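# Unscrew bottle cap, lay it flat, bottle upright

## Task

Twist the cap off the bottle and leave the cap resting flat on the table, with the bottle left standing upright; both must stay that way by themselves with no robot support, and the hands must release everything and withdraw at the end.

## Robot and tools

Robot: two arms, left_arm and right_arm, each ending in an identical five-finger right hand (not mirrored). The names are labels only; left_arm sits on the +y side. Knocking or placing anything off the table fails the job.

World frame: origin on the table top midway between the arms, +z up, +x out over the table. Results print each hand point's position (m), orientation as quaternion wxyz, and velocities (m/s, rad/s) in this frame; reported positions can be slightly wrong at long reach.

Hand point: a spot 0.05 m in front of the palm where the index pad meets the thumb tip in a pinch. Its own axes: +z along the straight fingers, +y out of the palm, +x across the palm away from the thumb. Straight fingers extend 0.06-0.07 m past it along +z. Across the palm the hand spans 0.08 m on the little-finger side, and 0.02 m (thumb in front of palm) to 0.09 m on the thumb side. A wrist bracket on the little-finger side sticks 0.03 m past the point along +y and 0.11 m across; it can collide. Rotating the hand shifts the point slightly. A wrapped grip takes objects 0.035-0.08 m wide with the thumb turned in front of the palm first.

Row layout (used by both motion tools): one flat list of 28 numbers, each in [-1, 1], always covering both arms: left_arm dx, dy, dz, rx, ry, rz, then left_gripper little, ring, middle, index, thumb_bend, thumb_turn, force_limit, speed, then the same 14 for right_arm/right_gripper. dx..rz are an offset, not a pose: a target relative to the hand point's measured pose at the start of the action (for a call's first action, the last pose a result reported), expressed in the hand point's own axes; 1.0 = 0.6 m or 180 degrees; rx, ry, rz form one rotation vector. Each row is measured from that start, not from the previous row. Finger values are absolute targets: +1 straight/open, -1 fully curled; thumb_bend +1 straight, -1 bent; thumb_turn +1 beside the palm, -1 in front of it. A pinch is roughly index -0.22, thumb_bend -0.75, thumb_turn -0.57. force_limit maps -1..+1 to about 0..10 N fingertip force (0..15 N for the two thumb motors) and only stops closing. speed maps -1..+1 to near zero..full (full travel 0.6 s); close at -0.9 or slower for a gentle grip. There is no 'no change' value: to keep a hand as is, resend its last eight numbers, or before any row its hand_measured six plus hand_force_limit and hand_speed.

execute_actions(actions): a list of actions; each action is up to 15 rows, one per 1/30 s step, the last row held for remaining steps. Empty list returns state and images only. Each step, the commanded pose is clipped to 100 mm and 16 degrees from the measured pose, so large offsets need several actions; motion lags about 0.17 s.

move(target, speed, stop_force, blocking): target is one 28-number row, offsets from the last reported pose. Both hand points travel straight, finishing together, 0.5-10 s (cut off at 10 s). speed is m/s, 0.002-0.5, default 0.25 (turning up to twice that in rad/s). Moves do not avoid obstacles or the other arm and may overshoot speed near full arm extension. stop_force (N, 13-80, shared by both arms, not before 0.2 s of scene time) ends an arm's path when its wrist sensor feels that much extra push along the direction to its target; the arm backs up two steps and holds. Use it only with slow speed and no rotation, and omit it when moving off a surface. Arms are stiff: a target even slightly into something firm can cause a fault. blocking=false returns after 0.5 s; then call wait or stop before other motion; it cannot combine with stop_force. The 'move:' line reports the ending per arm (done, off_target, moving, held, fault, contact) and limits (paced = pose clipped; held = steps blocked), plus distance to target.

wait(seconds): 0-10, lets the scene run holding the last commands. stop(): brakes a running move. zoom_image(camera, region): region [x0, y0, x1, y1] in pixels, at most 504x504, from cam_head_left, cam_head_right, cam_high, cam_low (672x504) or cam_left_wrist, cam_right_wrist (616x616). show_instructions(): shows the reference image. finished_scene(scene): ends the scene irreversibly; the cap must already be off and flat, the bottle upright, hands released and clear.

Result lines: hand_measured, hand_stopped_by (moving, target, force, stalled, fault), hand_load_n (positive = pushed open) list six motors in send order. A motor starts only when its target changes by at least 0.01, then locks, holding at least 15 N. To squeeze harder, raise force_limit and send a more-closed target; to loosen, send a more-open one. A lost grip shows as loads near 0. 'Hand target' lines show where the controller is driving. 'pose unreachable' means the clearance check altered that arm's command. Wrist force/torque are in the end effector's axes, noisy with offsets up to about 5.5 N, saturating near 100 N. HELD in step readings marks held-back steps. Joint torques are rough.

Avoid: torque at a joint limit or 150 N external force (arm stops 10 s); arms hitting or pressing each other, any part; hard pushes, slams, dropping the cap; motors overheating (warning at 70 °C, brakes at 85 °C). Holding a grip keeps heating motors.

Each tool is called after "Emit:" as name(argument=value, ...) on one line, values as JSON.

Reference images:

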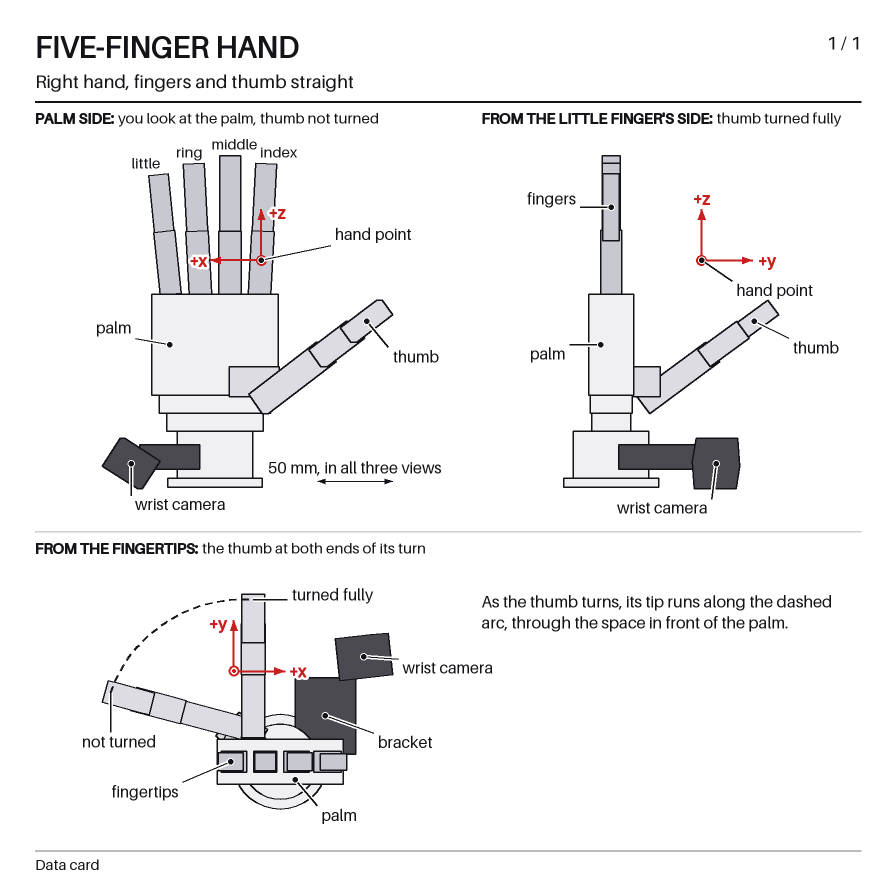

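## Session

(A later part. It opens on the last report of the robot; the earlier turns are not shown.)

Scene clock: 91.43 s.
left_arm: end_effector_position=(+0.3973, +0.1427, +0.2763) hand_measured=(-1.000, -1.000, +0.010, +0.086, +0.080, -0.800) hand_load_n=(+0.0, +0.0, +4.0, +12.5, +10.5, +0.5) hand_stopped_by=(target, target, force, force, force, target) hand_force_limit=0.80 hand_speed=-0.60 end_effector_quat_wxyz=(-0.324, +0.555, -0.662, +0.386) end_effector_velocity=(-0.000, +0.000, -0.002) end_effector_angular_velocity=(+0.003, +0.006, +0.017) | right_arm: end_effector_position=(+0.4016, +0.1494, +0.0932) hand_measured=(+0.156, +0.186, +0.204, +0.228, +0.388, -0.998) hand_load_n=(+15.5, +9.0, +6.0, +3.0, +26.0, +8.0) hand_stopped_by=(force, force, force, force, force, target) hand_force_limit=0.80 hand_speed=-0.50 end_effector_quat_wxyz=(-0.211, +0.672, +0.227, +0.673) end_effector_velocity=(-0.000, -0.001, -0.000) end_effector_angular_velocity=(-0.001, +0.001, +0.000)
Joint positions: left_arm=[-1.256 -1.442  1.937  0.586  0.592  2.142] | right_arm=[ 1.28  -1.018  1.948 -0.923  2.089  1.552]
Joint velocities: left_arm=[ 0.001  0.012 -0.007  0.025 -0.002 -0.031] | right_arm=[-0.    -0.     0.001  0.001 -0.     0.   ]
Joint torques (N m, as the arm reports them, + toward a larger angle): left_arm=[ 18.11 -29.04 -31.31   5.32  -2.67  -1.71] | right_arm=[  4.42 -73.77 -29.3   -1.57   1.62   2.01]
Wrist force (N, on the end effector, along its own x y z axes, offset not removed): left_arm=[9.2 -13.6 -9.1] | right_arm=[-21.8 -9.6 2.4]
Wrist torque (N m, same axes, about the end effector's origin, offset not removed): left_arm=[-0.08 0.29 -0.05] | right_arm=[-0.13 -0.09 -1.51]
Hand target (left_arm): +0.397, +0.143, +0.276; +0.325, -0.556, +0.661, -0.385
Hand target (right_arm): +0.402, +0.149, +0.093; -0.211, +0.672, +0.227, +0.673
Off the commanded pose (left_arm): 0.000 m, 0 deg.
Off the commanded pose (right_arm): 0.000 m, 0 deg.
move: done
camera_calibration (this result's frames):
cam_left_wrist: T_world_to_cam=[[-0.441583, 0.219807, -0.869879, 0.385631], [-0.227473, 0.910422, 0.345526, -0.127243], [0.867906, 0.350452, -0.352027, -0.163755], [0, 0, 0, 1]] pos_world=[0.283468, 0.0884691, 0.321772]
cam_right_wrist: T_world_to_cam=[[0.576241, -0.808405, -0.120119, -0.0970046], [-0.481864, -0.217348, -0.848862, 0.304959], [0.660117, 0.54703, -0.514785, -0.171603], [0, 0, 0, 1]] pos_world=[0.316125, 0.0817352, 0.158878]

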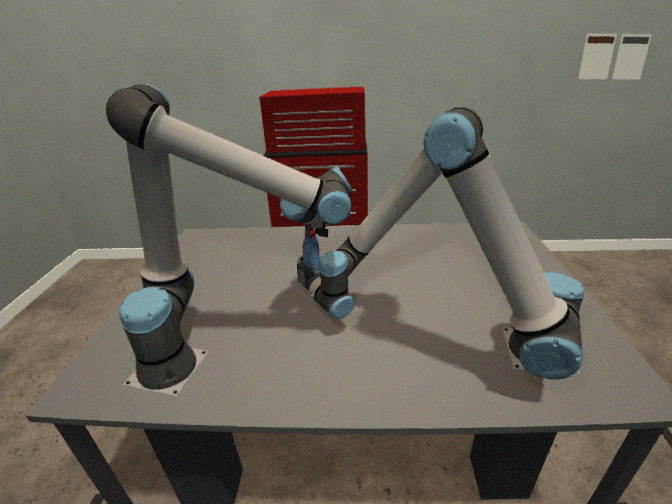

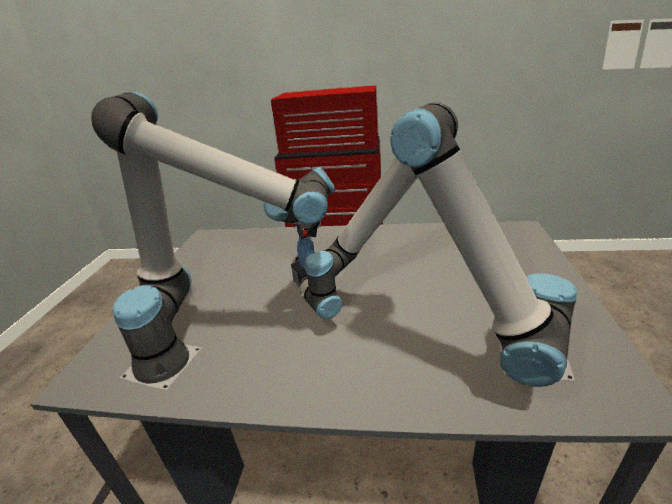

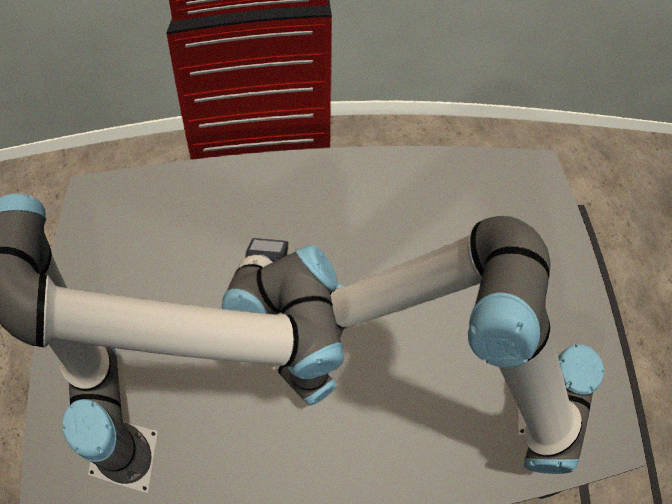

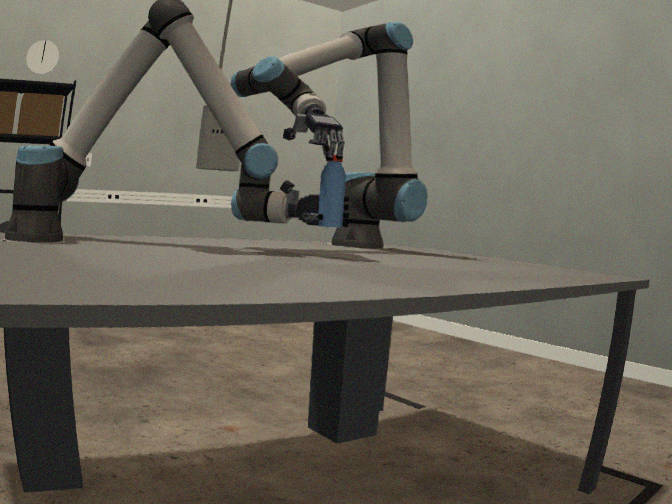

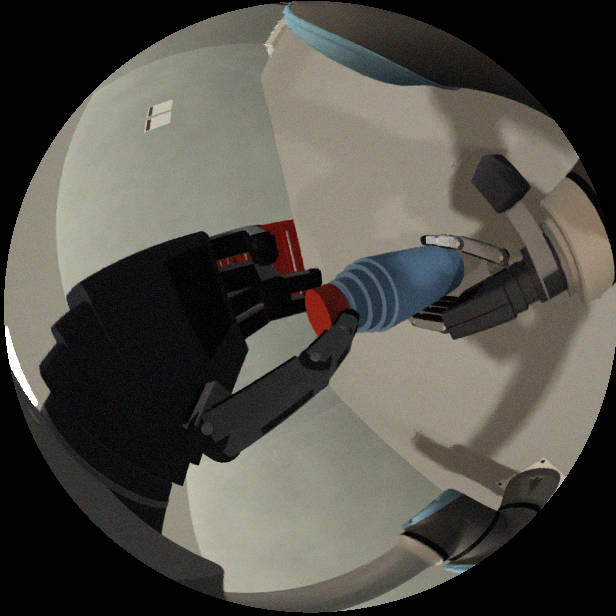

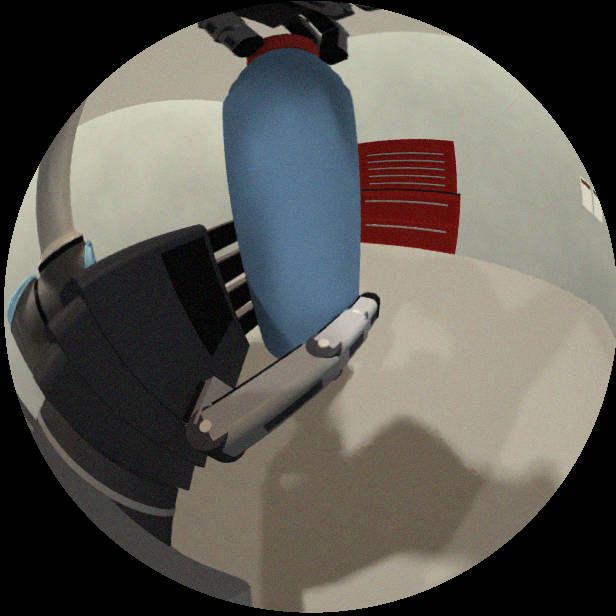

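Emit:
move(target=[0,0,0,0,0,0,-1,-1,0.45,0.45,0.35,-0.8,0.8,0.2,0,0,0,0,0,0,-1,-1,-1,-1,-0.6,-1,0.8,-0.5])

Emit:
move(target=[0,0.005,0.003,0,0.58,0.335,-1,-1,0.45,0.45,0.35,-0.8,0.8,0.2,0,0,0,0,0,0,-1,-1,-1,-1,-0.6,-1,0.8,-0.5], speed=0.5)

Emit:
move(target=[0,0,0,0,0,0,-1,-1,-0.6,-0.6,-0.9,-0.8,0.8,-0.6,0,0,0,0,0,0,-1,-1,-1,-1,-0.6,-1,0.8,-0.5])

Emit:
move(target=[0,-0.007,-0.004,0,-0.58,-0.335,-1,-1,-0.6,-0.6,-0.9,-0.8,0.8,-0.6,0,0,0,0,0,0,-1,-1,-1,-1,-0.6,-1,0.8,-0.5], speed=0.4)

Emit:
zoom_image(camera="cam_low", region=[270,100,390,240])

Scene clock: 92.53 s.
left_arm: end_effector_position=(+0.3973, +0.1428, +0.2763) hand_measured=(-1.000, -1.000, +0.450, +0.450, +0.350, -0.800) hand_load_n=(+0.0, +0.0, +0.0, +0.0, +0.0, +0.0) hand_stopped_by=(target, target, target, target, target, target) hand_force_limit=0.80 hand_speed=0.20 end_effector_quat_wxyz=(-0.324, +0.555, -0.662, +0.385) end_effector_velocity=(-0.000, -0.001, -0.000) end_effector_angular_velocity=(-0.001, -0.000, -0.002) | right_arm: end_effector_position=(+0.4016, +0.1494, +0.0932) hand_measured=(+0.156, +0.186, +0.204, +0.228, +0.388, -0.998) hand_load_n=(+9.5, +5.0, +5.0, +5.0, +25.5, +12.5) hand_stopped_by=(force, force, force, force, force, target) hand_force_limit=0.80 hand_speed=-0.50 end_effector_quat_wxyz=(-0.211, +0.672, +0.227, +0.673) end_effector_velocity=(-0.000, -0.001, +0.001) end_effector_angular_velocity=(+0.001, -0.000, -0.000)
Joint positions: left_arm=[-1.255 -1.442  1.937  0.586  0.592  2.142] | right_arm=[ 1.28  -1.018  1.948 -0.923  2.089  1.552]
Joint velocities: left_arm=[-0.001  0.     0.    -0.002  0.     0.002] | right_arm=[ 0.    -0.002  0.002 -0.     0.    -0.   ]
Joint torques (N m, as the arm reports them, + toward a larger angle): left_arm=[-10.12 -50.36 -25.68   0.61   0.96   1.8 ] | right_arm=[  3.89 -72.64 -30.6   -4.62   1.16   1.84]
Wrist force (N, on the end effector, along its own x y z axes, offset not removed): left_arm=[-1.3 2.2 -1.3] | right_arm=[-6.5 -3.3 -2.1]
Wrist torque (N m, same axes, about the end effector's origin, offset not removed): left_arm=[0.36 0.24 -0.02] | right_arm=[-0.77 1.15 -0.60]
Hand target (left_arm): +0.397, +0.143, +0.276; +0.324, -0.555, +0.662, -0.386
Hand target (right_arm): +0.402, +0.149, +0.093; -0.211, +0.672, +0.227, +0.673
Off the commanded pose (left_arm): 0.000 m, 0 deg.
Off the commanded pose (right_arm): 0.000 m, 0 deg.
move: done
camera_calibration (this result's frames):
cam_left_wrist: T_world_to_cam=[[-0.441651, 0.219745, -0.86986, 0.38567], [-0.227677, 0.910353, 0.345572, -0.127203], [0.867818, 0.35067, -0.352027, -0.163816], [0, 0, 0, 1]] pos_world=[0.283533, 0.088496, 0.321769]
cam_right_wrist: T_world_to_cam=[[0.57624, -0.808405, -0.120121, -0.0970041], [-0.481862, -0.217345, -0.848864, 0.30496], [0.660118, 0.547031, -0.514783, -0.171603], [0, 0, 0, 1]] pos_world=[0.316125, 0.0817352, 0.158879]

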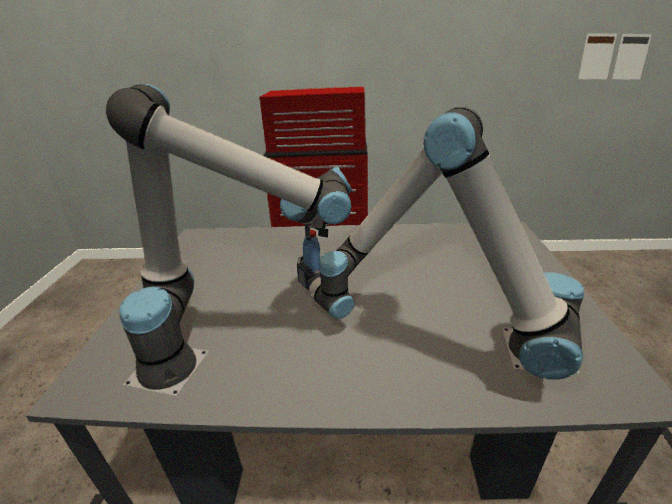

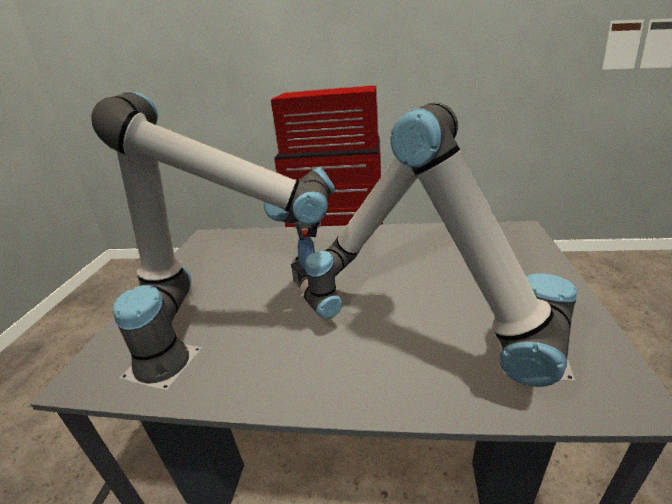

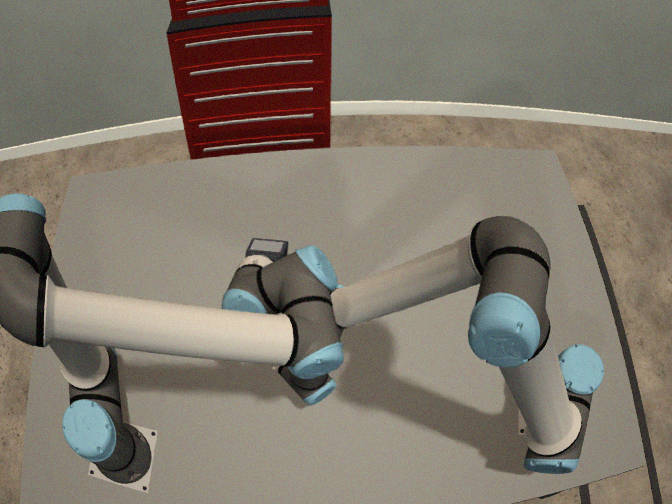

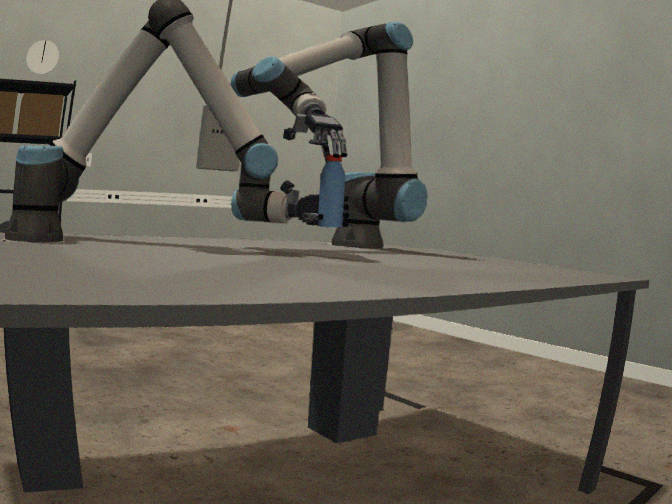

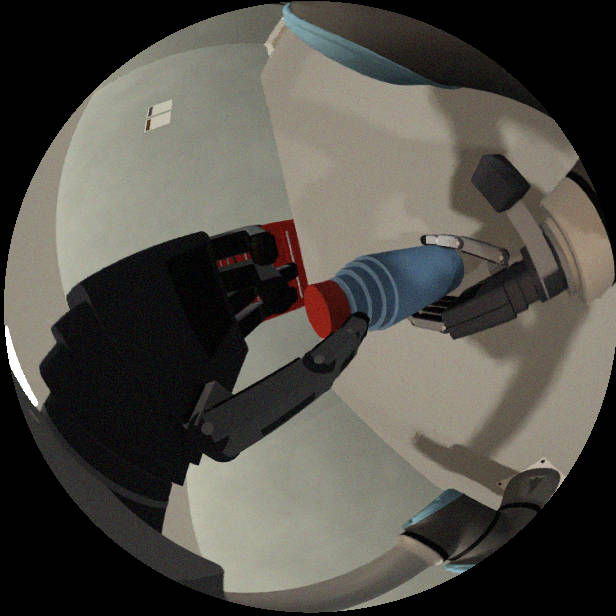

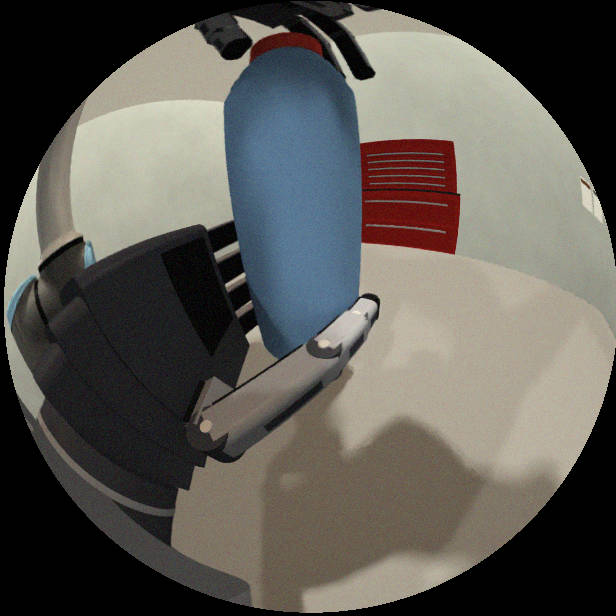

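Scene clock: 95.60 s.
left_arm: end_effector_position=(+0.3971, +0.1427, +0.2727) hand_measured=(-1.000, -1.000, +0.450, +0.450, +0.350, -0.800) hand_load_n=(+0.0, +0.0, +0.0, +0.0, +0.0, +0.0) hand_stopped_by=(target, target, target, target, target, target) hand_force_limit=0.80 hand_speed=0.20 end_effector_quat_wxyz=(-0.169, +0.301, +0.814, -0.467) end_effector_velocity=(-0.000, +0.001, -0.001) end_effector_angular_velocity=(+0.006, +0.002, -0.014) | right_arm: end_effector_position=(+0.4016, +0.1494, +0.0932) hand_measured=(+0.156, +0.186, +0.204, +0.228, +0.388, -0.998) hand_load_n=(+9.5, +5.0, +5.0, +5.0, +25.5, +12.5) hand_stopped_by=(force, force, force, force, force, target) hand_force_limit=0.80 hand_speed=-0.50 end_effector_quat_wxyz=(-0.211, +0.672, +0.227, +0.673) end_effector_velocity=(-0.000, -0.000, -0.001) end_effector_angular_velocity=(-0.002, +0.001, +0.001)
Joint positions: left_arm=[-0.579 -1.218  1.738  0.949  2.608  4.601] | right_arm=[ 1.28  -1.018  1.948 -0.923  2.089  1.552]
Joint velocities: left_arm=[ 0.001  0.009 -0.005  0.026 -0.002  0.03 ] | right_arm=[ 0.     0.001  0.     0.001 -0.    -0.   ]
Joint torques (N m, as the arm reports them, + toward a larger angle): left_arm=[ 12.21 -48.98 -42.12   5.09  -0.85   1.32] | right_arm=[  0.79 -73.78 -29.83  -4.6    1.45   2.08]
Wrist force (N, on the end effector, along its own x y z axes, offset not removed): left_arm=[1.0 -0.4 -5.2] | right_arm=[2.9 0.7 0.6]
Wrist torque (N m, same axes, about the end effector's origin, offset not removed): left_arm=[0.14 0.03 0.09] | right_arm=[-0.23 -0.39 0.37]
Hand target (left_arm): +0.397, +0.143, +0.273; -0.170, +0.302, +0.814, -0.467
Hand target (right_arm): +0.402, +0.149, +0.093; -0.211, +0.672, +0.227, +0.673
Off the commanded pose (left_arm): 0.000 m, 0 deg.
Off the commanded pose (right_arm): 0.000 m, 0 deg.
move: done
camera_calibration (this result's frames):
cam_left_wrist: T_world_to_cam=[[0.425091, 0.276802, -0.861788, 0.0279177], [0.895331, -0.268448, 0.355413, -0.406408], [-0.132966, -0.922668, -0.361945, 0.416955], [0, 0, 0, 1]] pos_world=[0.407443, 0.267884, 0.319416]
cam_right_wrist: T_world_to_cam=[[0.576241, -0.808404, -0.120121, -0.0970041], [-0.481862, -0.217345, -0.848864, 0.30496], [0.660118, 0.547031, -0.514783, -0.171603], [0, 0, 0, 1]] pos_world=[0.316125, 0.0817353, 0.158879]

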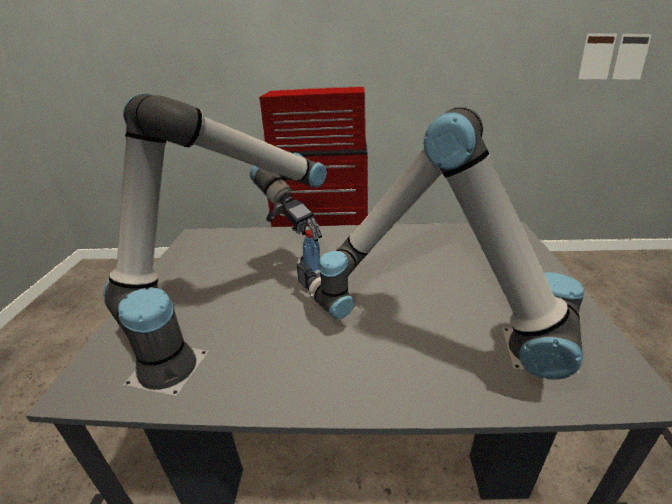

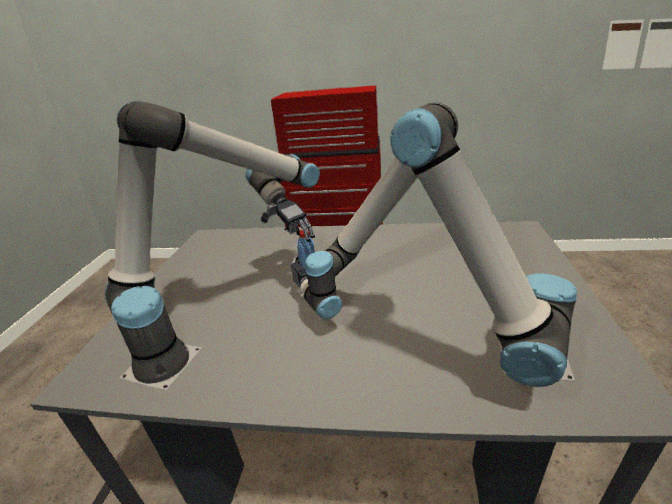

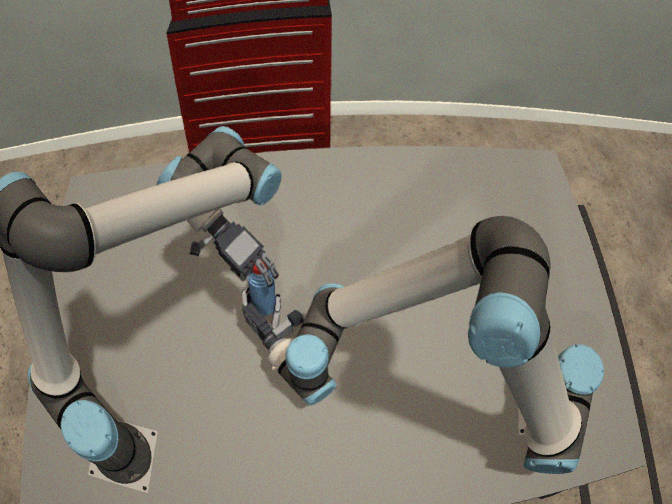

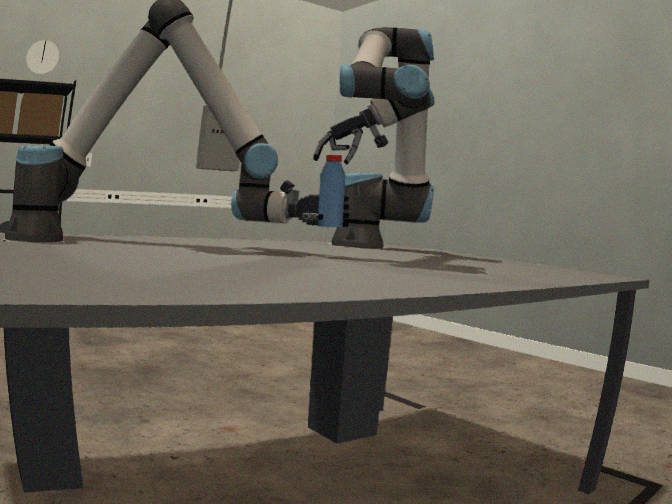

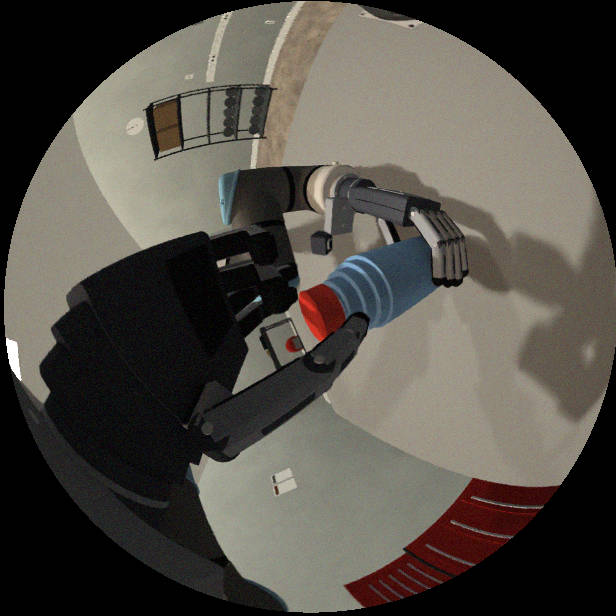

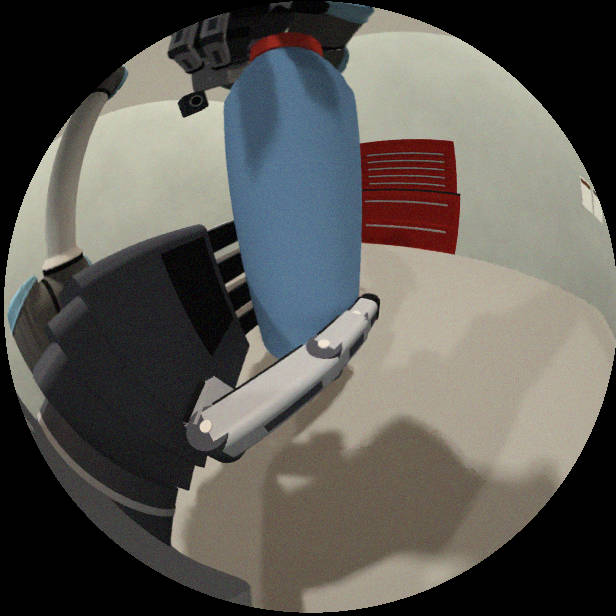

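Scene clock: 96.57 s.
left_arm: end_effector_position=(+0.3971, +0.1427, +0.2727) hand_measured=(-1.000, -1.000, +0.012, +0.090, +0.092, -0.800) hand_load_n=(+0.0, +0.0, +8.5, +10.0, +12.5, +2.0) hand_stopped_by=(target, target, force, force, force, target) hand_force_limit=0.80 hand_speed=-0.60 end_effector_quat_wxyz=(-0.169, +0.301, +0.814, -0.467) end_effector_velocity=(-0.000, -0.000, -0.000) end_effector_angular_velocity=(+0.001, +0.000, -0.001) | right_arm: end_effector_position=(+0.4016, +0.1494, +0.0932) hand_measured=(+0.156, +0.186, +0.204, +0.228, +0.388, -0.998) hand_load_n=(+13.5, +7.5, +5.5, +3.5, +25.5, +10.0) hand_stopped_by=(force, force, force, force, force, target) hand_force_limit=0.80 hand_speed=-0.50 end_effector_quat_wxyz=(-0.211, +0.672, +0.227, +0.673) end_effector_velocity=(+0.001, +0.001, +0.001) end_effector_angular_velocity=(+0.002, -0.001, +0.000)
Joint positions: left_arm=[-0.579 -1.218  1.738  0.949  2.608  4.601] | right_arm=[ 1.28  -1.018  1.948 -0.923  2.089  1.552]
Joint velocities: left_arm=[-0.001  0.     0.    -0.    -0.     0.   ] | right_arm=[-0.     0.    -0.002 -0.001 -0.    -0.   ]
Joint torques (N m, as the arm reports them, + toward a larger angle): left_arm=[  3.64 -63.32 -23.21   1.64   2.1   -2.12] | right_arm=[  2.4  -73.98 -30.    -4.69   1.6    1.58]
Wrist force (N, on the end effector, along its own x y z axes, offset not removed): left_arm=[-0.4 -4.1 0.6] | right_arm=[-4.4 -3.8 5.5]
Wrist torque (N m, same axes, about the end effector's origin, offset not removed): left_arm=[0.37 0.12 0.03] | right_arm=[-0.54 -1.08 -0.25]
Hand target (left_arm): +0.397, +0.143, +0.273; -0.169, +0.301, +0.814, -0.467
Hand target (right_arm): +0.402, +0.149, +0.093; -0.211, +0.672, +0.227, +0.673
Off the commanded pose (left_arm): 0.000 m, 0 deg.
Off the commanded pose (right_arm): 0.000 m, 0 deg.
move: done
camera_calibration (this result's frames):
cam_left_wrist: T_world_to_cam=[[0.4251, 0.276816, -0.861779, 0.0279068], [0.895331, -0.268428, 0.355428, -0.406428], [-0.132937, -0.92267, -0.361951, 0.41696], [0, 0, 0, 1]] pos_world=[0.407454, 0.267895, 0.319424]
cam_right_wrist: T_world_to_cam=[[0.576241, -0.808404, -0.12012, -0.0970042], [-0.481862, -0.217345, -0.848864, 0.30496], [0.660118, 0.547031, -0.514783, -0.171603], [0, 0, 0, 1]] pos_world=[0.316125, 0.0817353, 0.158879]

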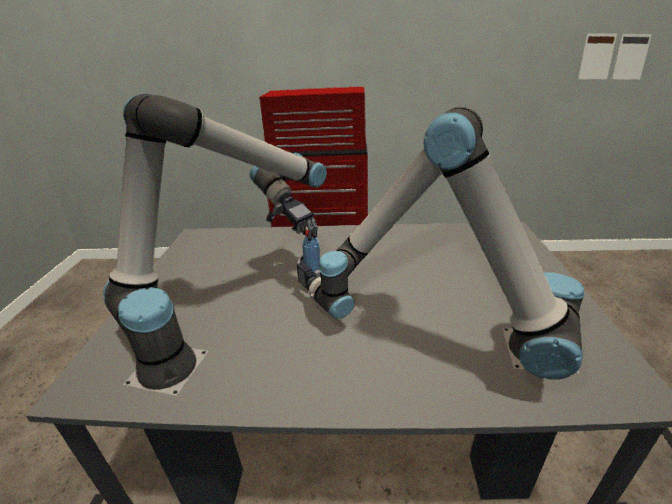

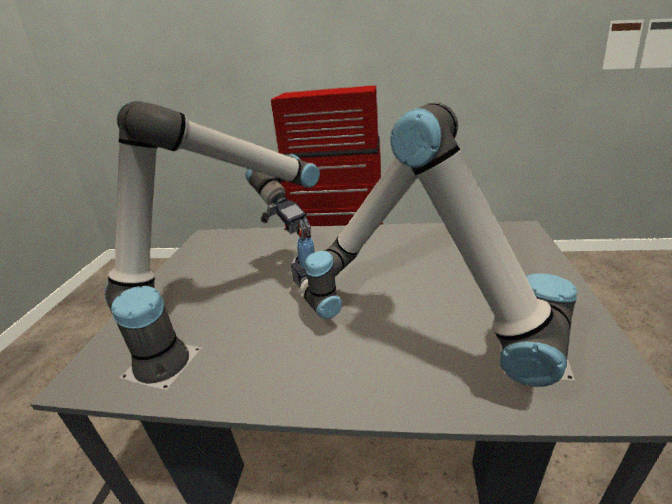

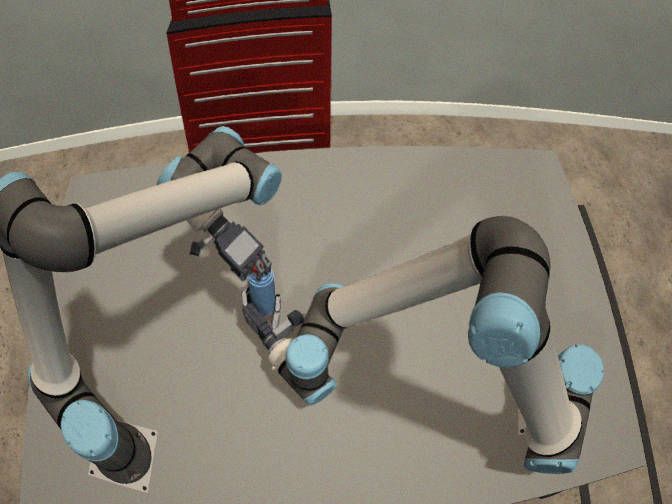

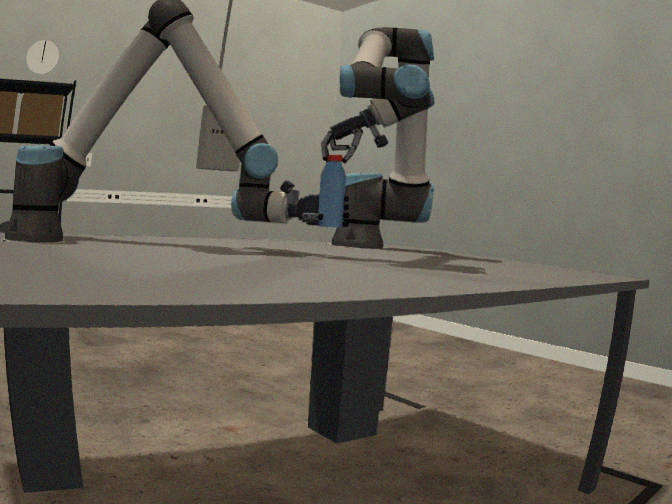

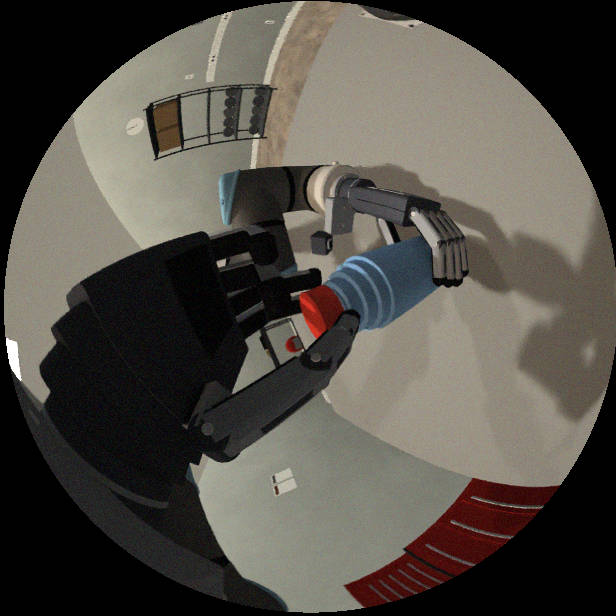

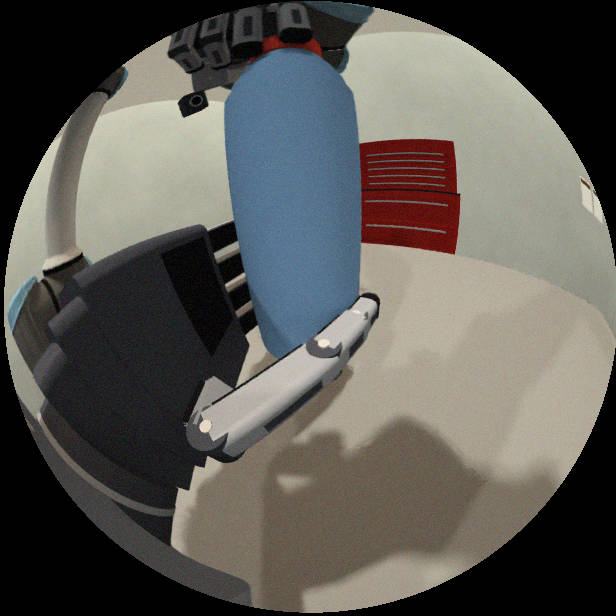

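Scene clock: 99.93 s.
left_arm: end_effector_position=(+0.3974, +0.1426, +0.2778) hand_measured=(-1.000, -1.000, +0.012, +0.090, +0.094, -0.800) hand_load_n=(+0.0, +0.0, +6.5, +8.0, +13.5, +0.5) hand_stopped_by=(target, target, force, force, force, target) hand_force_limit=0.80 hand_speed=-0.60 end_effector_quat_wxyz=(-0.324, +0.555, -0.661, +0.386) end_effector_velocity=(-0.000, +0.000, -0.000) end_effector_angular_velocity=(+0.002, +0.007, +0.017) | right_arm: end_effector_position=(+0.4016, +0.1494, +0.0932) hand_measured=(+0.156, +0.186, +0.204, +0.228, +0.388, -0.998) hand_load_n=(+13.5, +7.5, +5.5, +3.0, +25.5, +7.5) hand_stopped_by=(force, force, force, force, force, target) hand_force_limit=0.80 hand_speed=-0.50 end_effector_quat_wxyz=(-0.211, +0.672, +0.227, +0.673) end_effector_velocity=(-0.000, -0.000, +0.000) end_effector_angular_velocity=(-0.000, +0.000, -0.000)
Joint positions: left_arm=[-1.256 -1.443  1.936  0.587  0.591  2.143] | right_arm=[ 1.28  -1.018  1.948 -0.923  2.089  1.552]
Joint velocities: left_arm=[ 0.001  0.01  -0.007  0.026 -0.002 -0.031] | right_arm=[-0.    -0.001  0.     0.001  0.     0.   ]
Joint torques (N m, as the arm reports them, + toward a larger angle): left_arm=[ 15.52 -35.18 -40.62   5.35  -4.93  -1.95] | right_arm=[  0.44 -69.91 -30.15   1.84   1.65   1.49]
Wrist force (N, on the end effector, along its own x y z axes, offset not removed): left_arm=[6.5 -2.1 -4.6] | right_arm=[-1.6 -6.1 6.5]
Wrist torque (N m, same axes, about the end effector's origin, offset not removed): left_arm=[-0.05 0.02 -0.04] | right_arm=[-0.71 -0.90 -0.55]
Hand target (left_arm): +0.397, +0.143, +0.278; +0.325, -0.556, +0.661, -0.385
Hand target (right_arm): +0.402, +0.149, +0.093; -0.211, +0.672, +0.227, +0.673
Off the commanded pose (left_arm): 0.000 m, 0 deg.
Off the commanded pose (right_arm): 0.000 m, 0 deg.
move: done
camera_calibration (this result's frames):
cam_left_wrist: T_world_to_cam=[[-0.440795, 0.219077, -0.870463, 0.386927], [-0.227607, 0.910784, 0.344483, -0.127337], [0.868271, 0.34997, -0.351605, -0.163476], [0, 0, 0, 1]] pos_world=[0.283514, 0.0884213, 0.323192]
cam_right_wrist: T_world_to_cam=[[0.576241, -0.808405, -0.120121, -0.097004], [-0.481862, -0.217345, -0.848864, 0.304962], [0.660118, 0.547031, -0.514782, -0.171602], [0, 0, 0, 1]] pos_world=[0.316125, 0.0817351, 0.158881]

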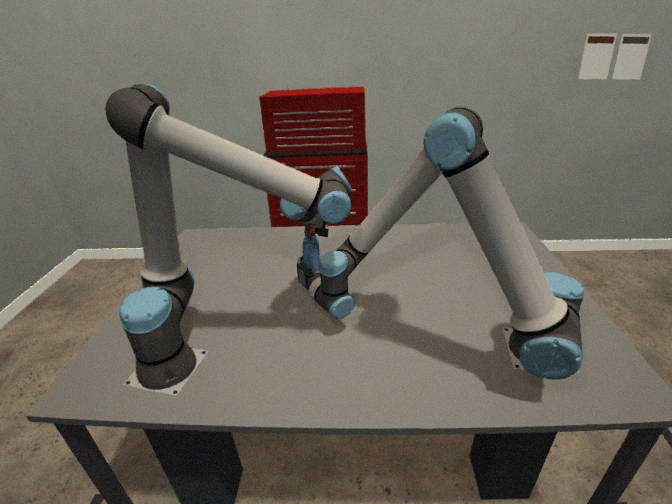

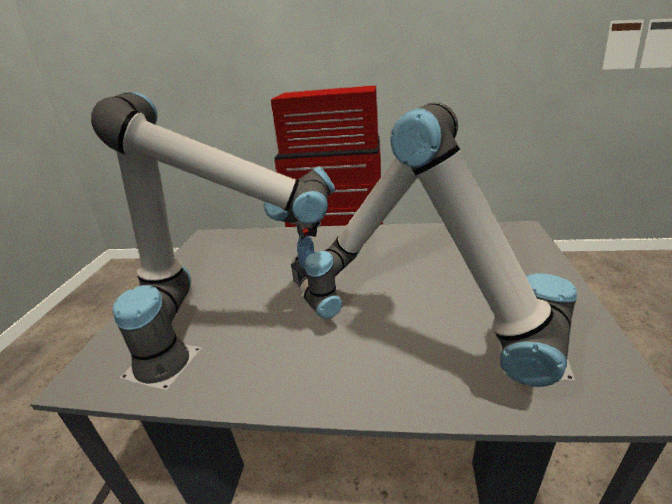

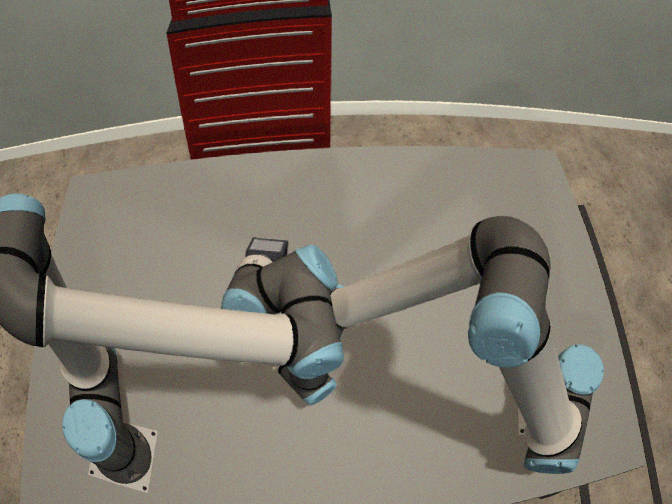

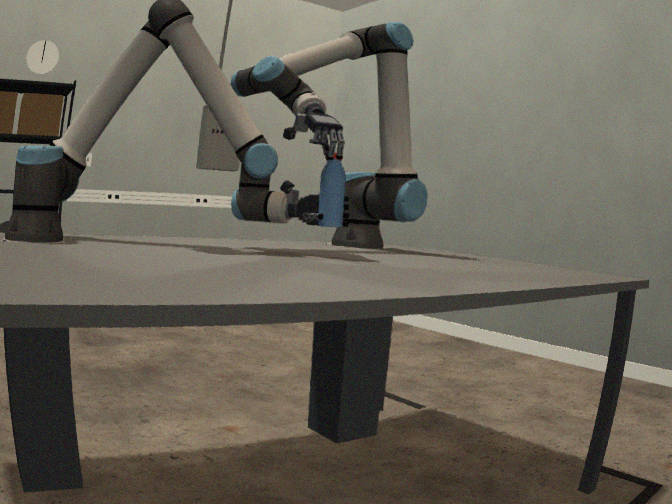

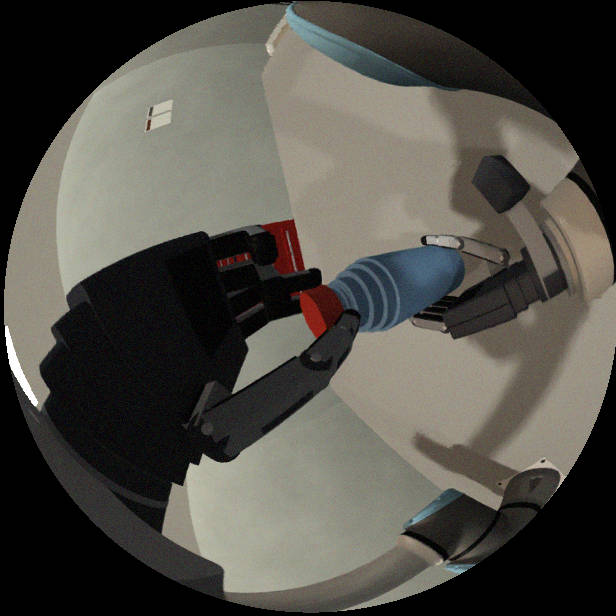

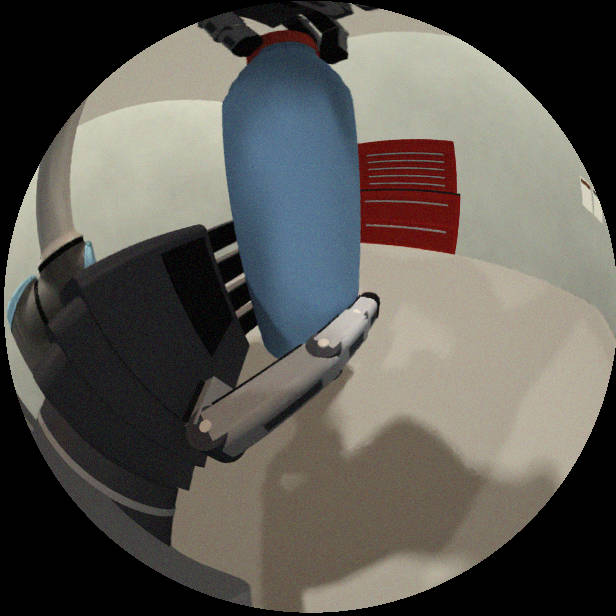

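Region (270, 100, 390, 240) of cam_low's 672x504 image, scaled by 3.600, with more detail than that image has; it fills the left 432 columns of this view, and the rest is white.

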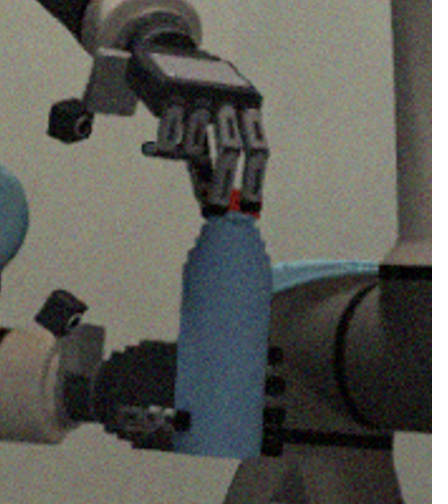

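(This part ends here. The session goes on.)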